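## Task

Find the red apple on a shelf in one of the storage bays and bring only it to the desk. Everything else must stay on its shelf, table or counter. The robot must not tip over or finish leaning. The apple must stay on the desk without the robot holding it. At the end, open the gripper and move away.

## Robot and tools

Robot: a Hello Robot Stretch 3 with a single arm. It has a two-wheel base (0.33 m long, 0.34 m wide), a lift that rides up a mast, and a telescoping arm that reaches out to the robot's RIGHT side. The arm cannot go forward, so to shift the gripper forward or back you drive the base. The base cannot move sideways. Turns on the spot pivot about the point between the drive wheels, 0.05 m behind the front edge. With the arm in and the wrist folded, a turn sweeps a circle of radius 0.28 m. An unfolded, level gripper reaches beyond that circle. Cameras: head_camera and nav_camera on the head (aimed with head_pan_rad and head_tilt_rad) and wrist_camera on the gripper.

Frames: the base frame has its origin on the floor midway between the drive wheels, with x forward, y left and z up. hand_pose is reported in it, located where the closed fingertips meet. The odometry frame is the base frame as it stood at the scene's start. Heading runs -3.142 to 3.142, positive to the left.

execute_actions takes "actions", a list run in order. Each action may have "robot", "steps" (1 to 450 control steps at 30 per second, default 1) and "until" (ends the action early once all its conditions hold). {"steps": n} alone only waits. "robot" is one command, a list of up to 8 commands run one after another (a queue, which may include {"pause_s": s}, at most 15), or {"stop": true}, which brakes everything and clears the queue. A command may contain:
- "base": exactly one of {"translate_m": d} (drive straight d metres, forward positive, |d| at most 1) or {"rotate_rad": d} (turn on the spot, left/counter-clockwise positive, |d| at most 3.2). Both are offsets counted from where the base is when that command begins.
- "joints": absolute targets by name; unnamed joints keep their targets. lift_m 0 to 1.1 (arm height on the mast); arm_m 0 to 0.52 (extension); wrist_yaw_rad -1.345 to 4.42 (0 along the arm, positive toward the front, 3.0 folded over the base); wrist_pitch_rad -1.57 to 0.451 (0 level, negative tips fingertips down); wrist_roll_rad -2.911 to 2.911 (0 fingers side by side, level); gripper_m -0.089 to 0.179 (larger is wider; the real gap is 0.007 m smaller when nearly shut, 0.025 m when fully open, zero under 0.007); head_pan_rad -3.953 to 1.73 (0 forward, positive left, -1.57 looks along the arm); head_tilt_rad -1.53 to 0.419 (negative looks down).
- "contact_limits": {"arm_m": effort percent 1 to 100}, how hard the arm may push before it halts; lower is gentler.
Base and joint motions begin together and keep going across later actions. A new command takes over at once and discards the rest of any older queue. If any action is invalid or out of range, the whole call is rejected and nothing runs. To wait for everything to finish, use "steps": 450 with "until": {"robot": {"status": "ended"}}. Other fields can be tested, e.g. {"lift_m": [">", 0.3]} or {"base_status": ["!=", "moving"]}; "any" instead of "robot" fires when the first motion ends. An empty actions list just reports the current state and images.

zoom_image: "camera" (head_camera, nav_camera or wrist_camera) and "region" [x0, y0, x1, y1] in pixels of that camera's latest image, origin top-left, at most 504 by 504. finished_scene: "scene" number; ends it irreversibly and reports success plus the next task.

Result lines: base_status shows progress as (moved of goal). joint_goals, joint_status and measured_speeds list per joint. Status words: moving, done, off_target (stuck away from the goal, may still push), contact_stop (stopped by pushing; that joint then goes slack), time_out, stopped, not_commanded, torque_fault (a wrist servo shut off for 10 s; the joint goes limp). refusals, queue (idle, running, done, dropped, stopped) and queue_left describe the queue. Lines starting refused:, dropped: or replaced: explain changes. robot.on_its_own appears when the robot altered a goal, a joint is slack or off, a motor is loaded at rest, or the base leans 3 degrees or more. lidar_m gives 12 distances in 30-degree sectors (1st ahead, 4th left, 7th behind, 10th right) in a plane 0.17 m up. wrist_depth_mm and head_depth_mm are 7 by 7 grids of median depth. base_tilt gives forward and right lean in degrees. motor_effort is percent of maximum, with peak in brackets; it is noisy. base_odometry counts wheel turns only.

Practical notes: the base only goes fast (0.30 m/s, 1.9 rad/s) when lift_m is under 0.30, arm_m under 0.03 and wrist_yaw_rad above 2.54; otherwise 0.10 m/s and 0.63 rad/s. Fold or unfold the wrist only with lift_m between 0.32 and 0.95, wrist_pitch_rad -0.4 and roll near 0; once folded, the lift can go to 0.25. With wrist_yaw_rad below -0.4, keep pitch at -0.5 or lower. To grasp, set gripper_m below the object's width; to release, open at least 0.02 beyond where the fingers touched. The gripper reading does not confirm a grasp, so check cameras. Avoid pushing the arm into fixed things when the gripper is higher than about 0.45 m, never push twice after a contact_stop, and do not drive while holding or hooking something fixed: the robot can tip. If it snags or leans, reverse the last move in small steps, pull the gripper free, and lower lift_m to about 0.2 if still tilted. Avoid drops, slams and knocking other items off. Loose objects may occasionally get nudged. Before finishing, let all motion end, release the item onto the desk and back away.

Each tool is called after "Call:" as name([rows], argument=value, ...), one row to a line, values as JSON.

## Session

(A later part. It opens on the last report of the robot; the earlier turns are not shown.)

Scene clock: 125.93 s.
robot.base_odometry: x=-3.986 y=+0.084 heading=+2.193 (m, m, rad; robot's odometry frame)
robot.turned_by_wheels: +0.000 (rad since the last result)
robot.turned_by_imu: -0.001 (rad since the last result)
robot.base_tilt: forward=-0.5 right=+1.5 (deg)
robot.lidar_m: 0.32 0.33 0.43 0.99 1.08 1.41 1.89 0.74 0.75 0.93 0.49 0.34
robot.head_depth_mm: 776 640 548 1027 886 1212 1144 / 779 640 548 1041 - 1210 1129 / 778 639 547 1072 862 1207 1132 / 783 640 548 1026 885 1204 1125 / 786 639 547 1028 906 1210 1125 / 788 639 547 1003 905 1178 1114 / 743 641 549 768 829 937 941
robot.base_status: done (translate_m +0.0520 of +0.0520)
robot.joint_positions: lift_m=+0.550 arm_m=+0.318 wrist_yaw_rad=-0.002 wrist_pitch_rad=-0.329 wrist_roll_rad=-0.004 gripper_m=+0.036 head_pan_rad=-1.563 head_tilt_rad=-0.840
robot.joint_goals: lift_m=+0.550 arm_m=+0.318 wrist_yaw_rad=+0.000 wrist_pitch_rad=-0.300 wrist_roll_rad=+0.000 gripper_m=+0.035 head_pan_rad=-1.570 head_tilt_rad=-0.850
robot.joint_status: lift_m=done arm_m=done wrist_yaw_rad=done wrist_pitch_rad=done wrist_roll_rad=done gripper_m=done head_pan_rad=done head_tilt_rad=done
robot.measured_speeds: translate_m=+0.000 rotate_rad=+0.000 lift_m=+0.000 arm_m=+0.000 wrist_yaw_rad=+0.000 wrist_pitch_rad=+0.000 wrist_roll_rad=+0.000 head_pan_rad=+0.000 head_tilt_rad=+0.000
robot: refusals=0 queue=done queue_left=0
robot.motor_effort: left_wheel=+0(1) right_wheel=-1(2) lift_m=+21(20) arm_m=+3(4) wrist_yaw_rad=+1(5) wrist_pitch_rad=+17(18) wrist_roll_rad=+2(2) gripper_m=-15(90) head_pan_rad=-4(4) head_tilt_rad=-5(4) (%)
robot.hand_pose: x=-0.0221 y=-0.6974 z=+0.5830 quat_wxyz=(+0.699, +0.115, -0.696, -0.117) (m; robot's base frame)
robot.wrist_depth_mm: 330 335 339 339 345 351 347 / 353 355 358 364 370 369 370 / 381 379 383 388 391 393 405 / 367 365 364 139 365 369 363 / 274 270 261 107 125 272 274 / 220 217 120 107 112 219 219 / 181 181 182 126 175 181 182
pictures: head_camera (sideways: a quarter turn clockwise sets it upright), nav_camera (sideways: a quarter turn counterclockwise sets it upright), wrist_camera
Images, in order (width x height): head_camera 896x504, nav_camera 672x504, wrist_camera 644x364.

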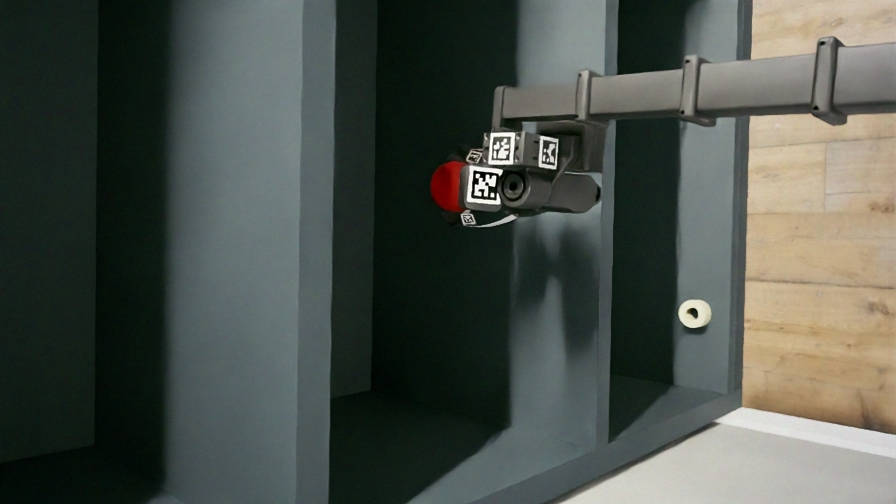

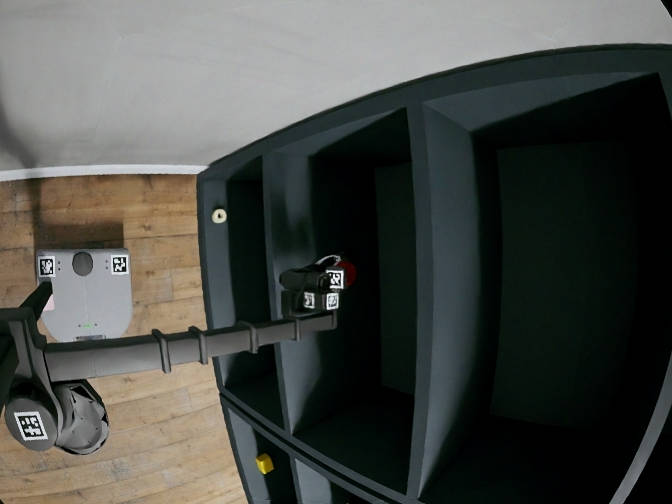

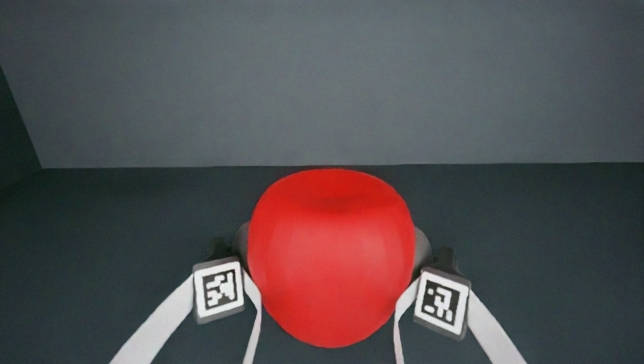

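Call:
execute_actions([
  {"robot":[{"joints":{"arm_m":0.0}},{"base":{"translate_m":-0.12},"joints":{"wrist_pitch_rad":-0.4}},{"joints":{"wrist_yaw_rad":2.7}},{"joints":{"lift_m":0.28,"head_tilt_rad":-0.6}},{"base":{"translate_m":-1.0}},{"base":{"translate_m":-0.85}},{"base":{"rotate_rad":-1.57}},{"joints":{"lift_m":0.9,"wrist_yaw_rad":2.2}}],"steps":450,"until":{"robot":{"status":"ended"}}},
  {"steps":450,"until":{"robot":{"status":"ended"}}},
])

Scene clock: 166.10 s.
robot.base_odometry: x=-2.837 y=-1.516 heading=+0.624 (m, m, rad; robot's odometry frame)
robot.turned_by_wheels: -1.570 (rad since the last result)
robot.turned_by_imu: -1.575 (rad since the last result)
robot.base_tilt: forward=-0.5 right=+1.5 (deg)
robot.lidar_m: 2.03 0.74 1.43 2.26 1.39 0.98 0.45 0.46 1.10 1.12 0.84 2.00
robot.head_depth_mm: 1217 1312 910 1645 1433 1474 - / 1223 1309 903 1678 1809 1518 - / 1226 1314 898 1699 1815 1547 - / 1231 1315 894 1710 1790 1506 - / 1246 1330 893 1696 1741 1424 1238 / 1239 1329 888 1268 1136 1424 1230 / 1247 1336 886 1306 1129 1388 1228
robot.base_status: done (rotate_rad -1.5699 of -1.5700)
robot.joint_positions: lift_m=+0.900 arm_m=+0.003 wrist_yaw_rad=+2.202 wrist_pitch_rad=-0.428 wrist_roll_rad=-0.002 gripper_m=+0.036 head_pan_rad=-1.563 head_tilt_rad=-0.606
robot.joint_goals: lift_m=+0.900 arm_m=+0.000 wrist_yaw_rad=+2.200 wrist_pitch_rad=-0.400 wrist_roll_rad=+0.000 gripper_m=+0.035 head_pan_rad=-1.570 head_tilt_rad=-0.600
robot.joint_status: lift_m=done arm_m=done wrist_yaw_rad=done wrist_pitch_rad=done wrist_roll_rad=done gripper_m=done head_pan_rad=done head_tilt_rad=done
robot.measured_speeds: translate_m=+0.000 rotate_rad=+0.000 lift_m=+0.000 arm_m=+0.000 wrist_yaw_rad=+0.000 wrist_pitch_rad=+0.000 wrist_roll_rad=+0.000 head_pan_rad=+0.000 head_tilt_rad=+0.000
robot: refusals=0 queue=done queue_left=0
robot.motor_effort: left_wheel=+1(10) right_wheel=-3(8) lift_m=+20(22) arm_m=-4(5) wrist_yaw_rad=-1(2) wrist_pitch_rad=+17(19) wrist_roll_rad=+1(2) gripper_m=-15(15) head_pan_rad=-4(4) head_tilt_rad=+4(22) (%)
robot.hand_pose: x=+0.1588 y=-0.0163 z=+0.9102 quat_wxyz=(+0.447, +0.683, -0.178, +0.549) (m; robot's base frame)
robot.wrist_depth_mm: - - - 767 - - - / - - - 849 - - - / - - - 924 - - - / - - - 139 - - - / - - - 107 126 - - / - - 120 108 112 - - / - - - 126 - - -
pictures: head_camera (sideways: a quarter turn clockwise sets it upright), nav_camera (sideways: a quarter turn counterclockwise sets it upright), wrist_camera
Images, in order (width x height): head_camera 896x504, nav_camera 672x504, wrist_camera 644x364.

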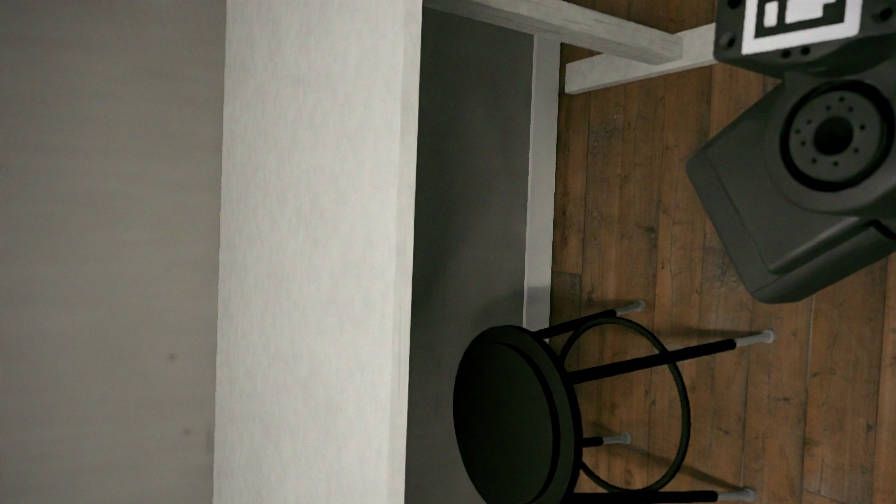

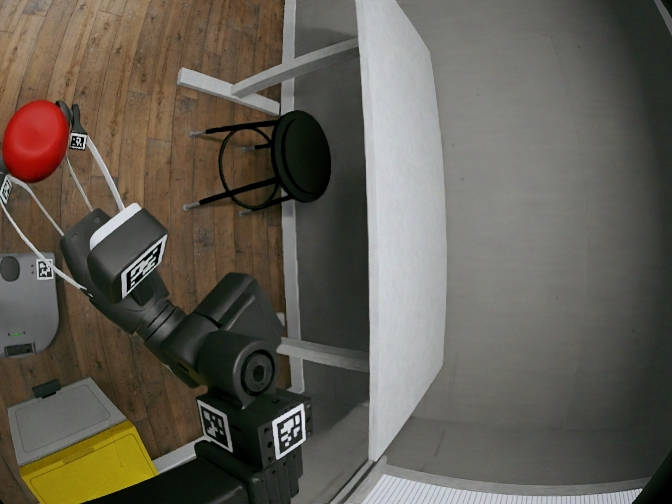

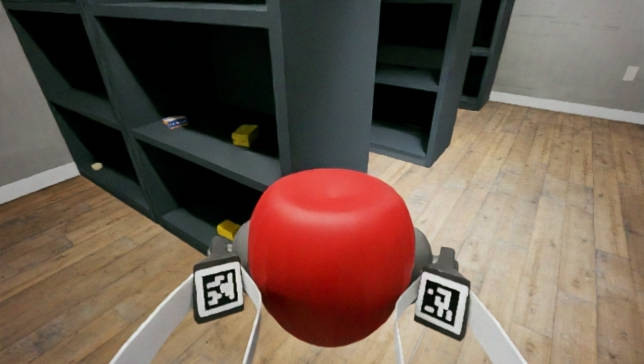

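Call:
execute_actions([
  {"robot":[{"joints":{"lift_m":1.0,"wrist_yaw_rad":0,"wrist_pitch_rad":-0.3,"arm_m":0.15}},{"joints":{"arm_m":0.5}}],"steps":450,"until":{"robot":{"status":"ended"}}},
])

Scene clock: 177.13 s.
robot.base_odometry: x=-2.837 y=-1.516 heading=+0.624 (m, m, rad; robot's odometry frame)
robot.turned_by_wheels: +0.000 (rad since the last result)
robot.turned_by_imu: -0.001 (rad since the last result)
robot.base_tilt: forward=-0.4 right=+1.5 (deg)
robot.lidar_m: 2.03 0.74 1.43 2.26 1.39 0.98 0.45 0.46 1.10 1.13 0.84 2.00
robot.head_depth_mm: 1218 - 857 1636 1436 1430 1240 / 1225 - 853 1677 1804 1475 1237 / 1236 1303 848 1686 1797 1469 1236 / 1234 1317 894 1711 1808 1463 1242 / 1244 1336 892 1679 1733 1418 1226 / 1250 1332 887 1262 1139 1412 1232 / 1251 1346 882 1303 1132 1380 1228
robot.base_status: done (rotate_rad -1.5699 of -1.5700)
robot.joint_positions: lift_m=+1.000 arm_m=+0.500 wrist_yaw_rad=+0.001 wrist_pitch_rad=-0.334 wrist_roll_rad=-0.002 gripper_m=+0.036 head_pan_rad=-1.563 head_tilt_rad=-0.606
robot.joint_goals: lift_m=+1.000 arm_m=+0.500 wrist_yaw_rad=+0.000 wrist_pitch_rad=-0.300 wrist_roll_rad=+0.000 gripper_m=+0.035 head_pan_rad=-1.570 head_tilt_rad=-0.600
robot.joint_status: lift_m=done arm_m=done wrist_yaw_rad=done wrist_pitch_rad=done wrist_roll_rad=done gripper_m=done head_pan_rad=done head_tilt_rad=done
robot.measured_speeds: translate_m=+0.000 rotate_rad=+0.000 lift_m=+0.000 arm_m=+0.000 wrist_yaw_rad=+0.000 wrist_pitch_rad=+0.000 wrist_roll_rad=+0.000 head_pan_rad=+0.000 head_tilt_rad=+0.000
robot: refusals=0 queue=done queue_left=0
robot.motor_effort: left_wheel=+1(2) right_wheel=-4(3) lift_m=+21(20) arm_m=+3(3) wrist_yaw_rad=-1(2) wrist_pitch_rad=+20(24) wrist_roll_rad=+1(1) gripper_m=-16(15) head_pan_rad=-3(4) head_tilt_rad=+3(3) (%)
robot.hand_pose: x=-0.0212 y=-0.8788 z=+1.0318 quat_wxyz=(+0.698, +0.118, -0.696, -0.117) (m; robot's base frame)
robot.wrist_depth_mm: 661 679 677 686 663 671 674 / 719 720 718 698 733 722 733 / 638 656 650 660 650 648 757 / 442 432 435 139 431 434 433 / 329 323 313 107 125 330 326 / 260 261 119 107 112 259 264 / 216 217 216 126 210 217 216
pictures: head_camera (sideways: a quarter turn clockwise sets it upright), nav_camera (sideways: a quarter turn counterclockwise sets it upright), wrist_camera
Images, in order (width x height): head_camera 896x504, nav_camera 672x504, wrist_camera 644x364.

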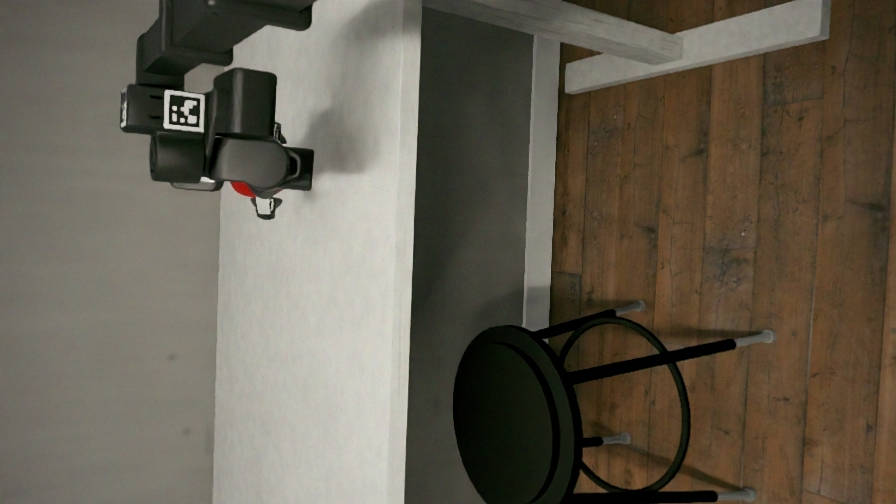

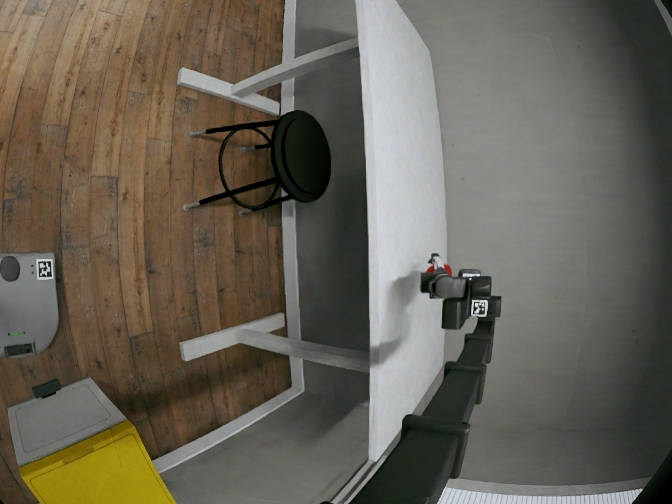

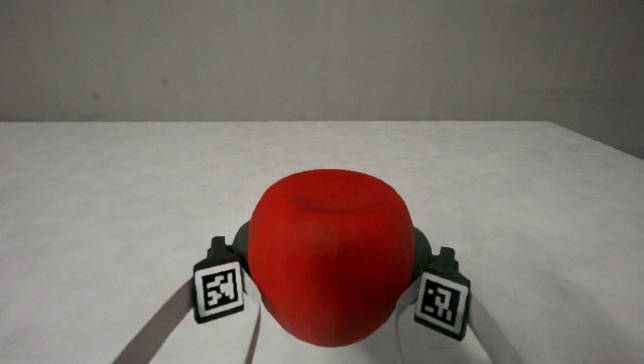

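Call:
execute_actions([
  {"robot":[{"joints":{"lift_m":0.935}},{"joints":{"gripper_m":0.14}},{"joints":{"arm_m":0.15,"lift_m":0.96}}],"steps":450,"until":{"robot":{"status":"ended"}}},
])

Scene clock: 188.83 s.
robot.base_odometry: x=-2.837 y=-1.516 heading=+0.624 (m, m, rad; robot's odometry frame)
robot.turned_by_wheels: +0.000 (rad since the last result)
robot.turned_by_imu: -0.001 (rad since the last result)
robot.base_tilt: forward=-0.4 right=+1.5 (deg)
robot.lidar_m: 2.03 0.74 1.43 2.26 1.39 0.98 0.45 0.46 1.10 1.13 0.84 2.00
robot.head_depth_mm: 1222 1313 1004 - - 1444 1233 / 1220 1309 961 - - 1475 1237 / 1227 1320 837 - - 1468 1240 / 1233 1318 893 1711 1798 1466 1240 / 1243 1326 895 1694 1743 1422 1244 / 1242 1337 887 1271 1132 1429 1228 / 1250 1342 884 1297 1133 1379 1224
robot.base_status: done (rotate_rad -1.5699 of -1.5700)
robot.joint_positions: lift_m=+0.960 arm_m=+0.150 wrist_yaw_rad=+0.001 wrist_pitch_rad=-0.321 wrist_roll_rad=-0.002 gripper_m=+0.140 head_pan_rad=-1.563 head_tilt_rad=-0.606
robot.joint_goals: lift_m=+0.960 arm_m=+0.150 wrist_yaw_rad=+0.000 wrist_pitch_rad=-0.300 wrist_roll_rad=+0.000 gripper_m=+0.140 head_pan_rad=-1.570 head_tilt_rad=-0.600
robot.joint_status: lift_m=done arm_m=done wrist_yaw_rad=done wrist_pitch_rad=done wrist_roll_rad=done gripper_m=done head_pan_rad=done head_tilt_rad=done
robot.measured_speeds: translate_m=+0.000 rotate_rad=+0.000 lift_m=+0.000 arm_m=+0.000 wrist_yaw_rad=+0.000 wrist_pitch_rad=+0.000 wrist_roll_rad=+0.000 head_pan_rad=+0.000 head_tilt_rad=+0.000
robot: refusals=0 queue=done queue_left=0
robot.motor_effort: left_wheel=+1(4) right_wheel=-2(7) lift_m=+20(21) arm_m=-5(4) wrist_yaw_rad=+0(4) wrist_pitch_rad=+12(20) wrist_roll_rad=+1(1) gripper_m=+0(81) head_pan_rad=-4(4) head_tilt_rad=+2(3) (%)
robot.hand_pose: x=-0.0212 y=-0.5309 z=+0.9949 quat_wxyz=(+0.699, +0.114, -0.697, -0.113) (m; robot's base frame)
robot.wrist_depth_mm: 987 994 978 969 983 967 982 / - - - - - - - / 557 555 563 453 559 556 552 / 359 360 361 360 366 359 364 / - - - - - - 995 / - - - - - - - / 948 636 - - - - -
pictures: head_camera (sideways: a quarter turn clockwise sets it upright), nav_camera (sideways: a quarter turn counterclockwise sets it upright), wrist_camera
Images, in order (width x height): head_camera 896x504, nav_camera 672x504, wrist_camera 644x364.

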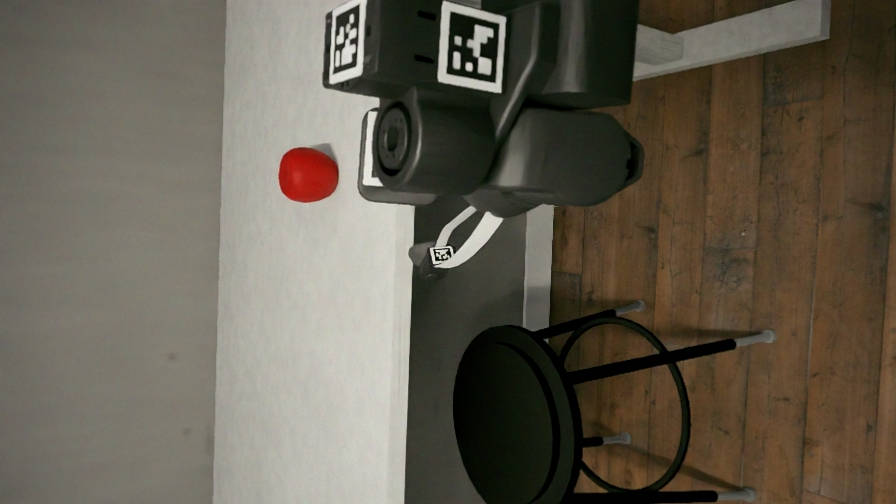

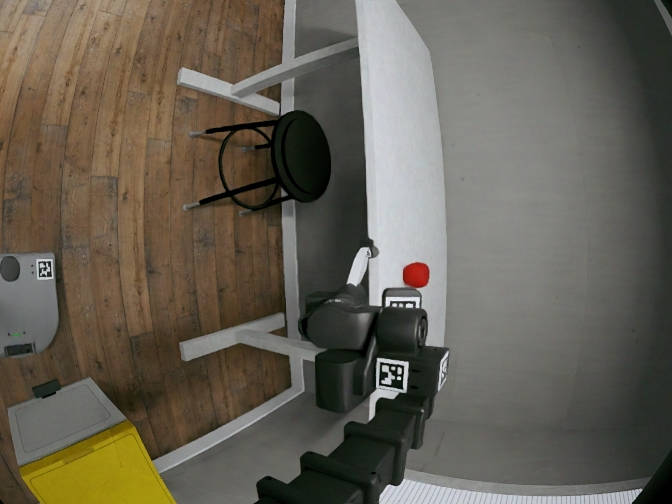

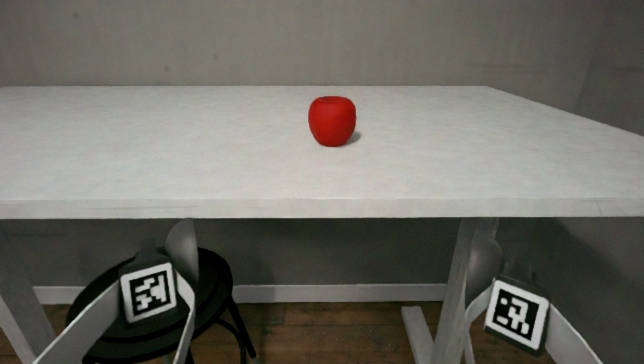

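Call:
finished_scene(scene=2)

The scene is finished: the task was done.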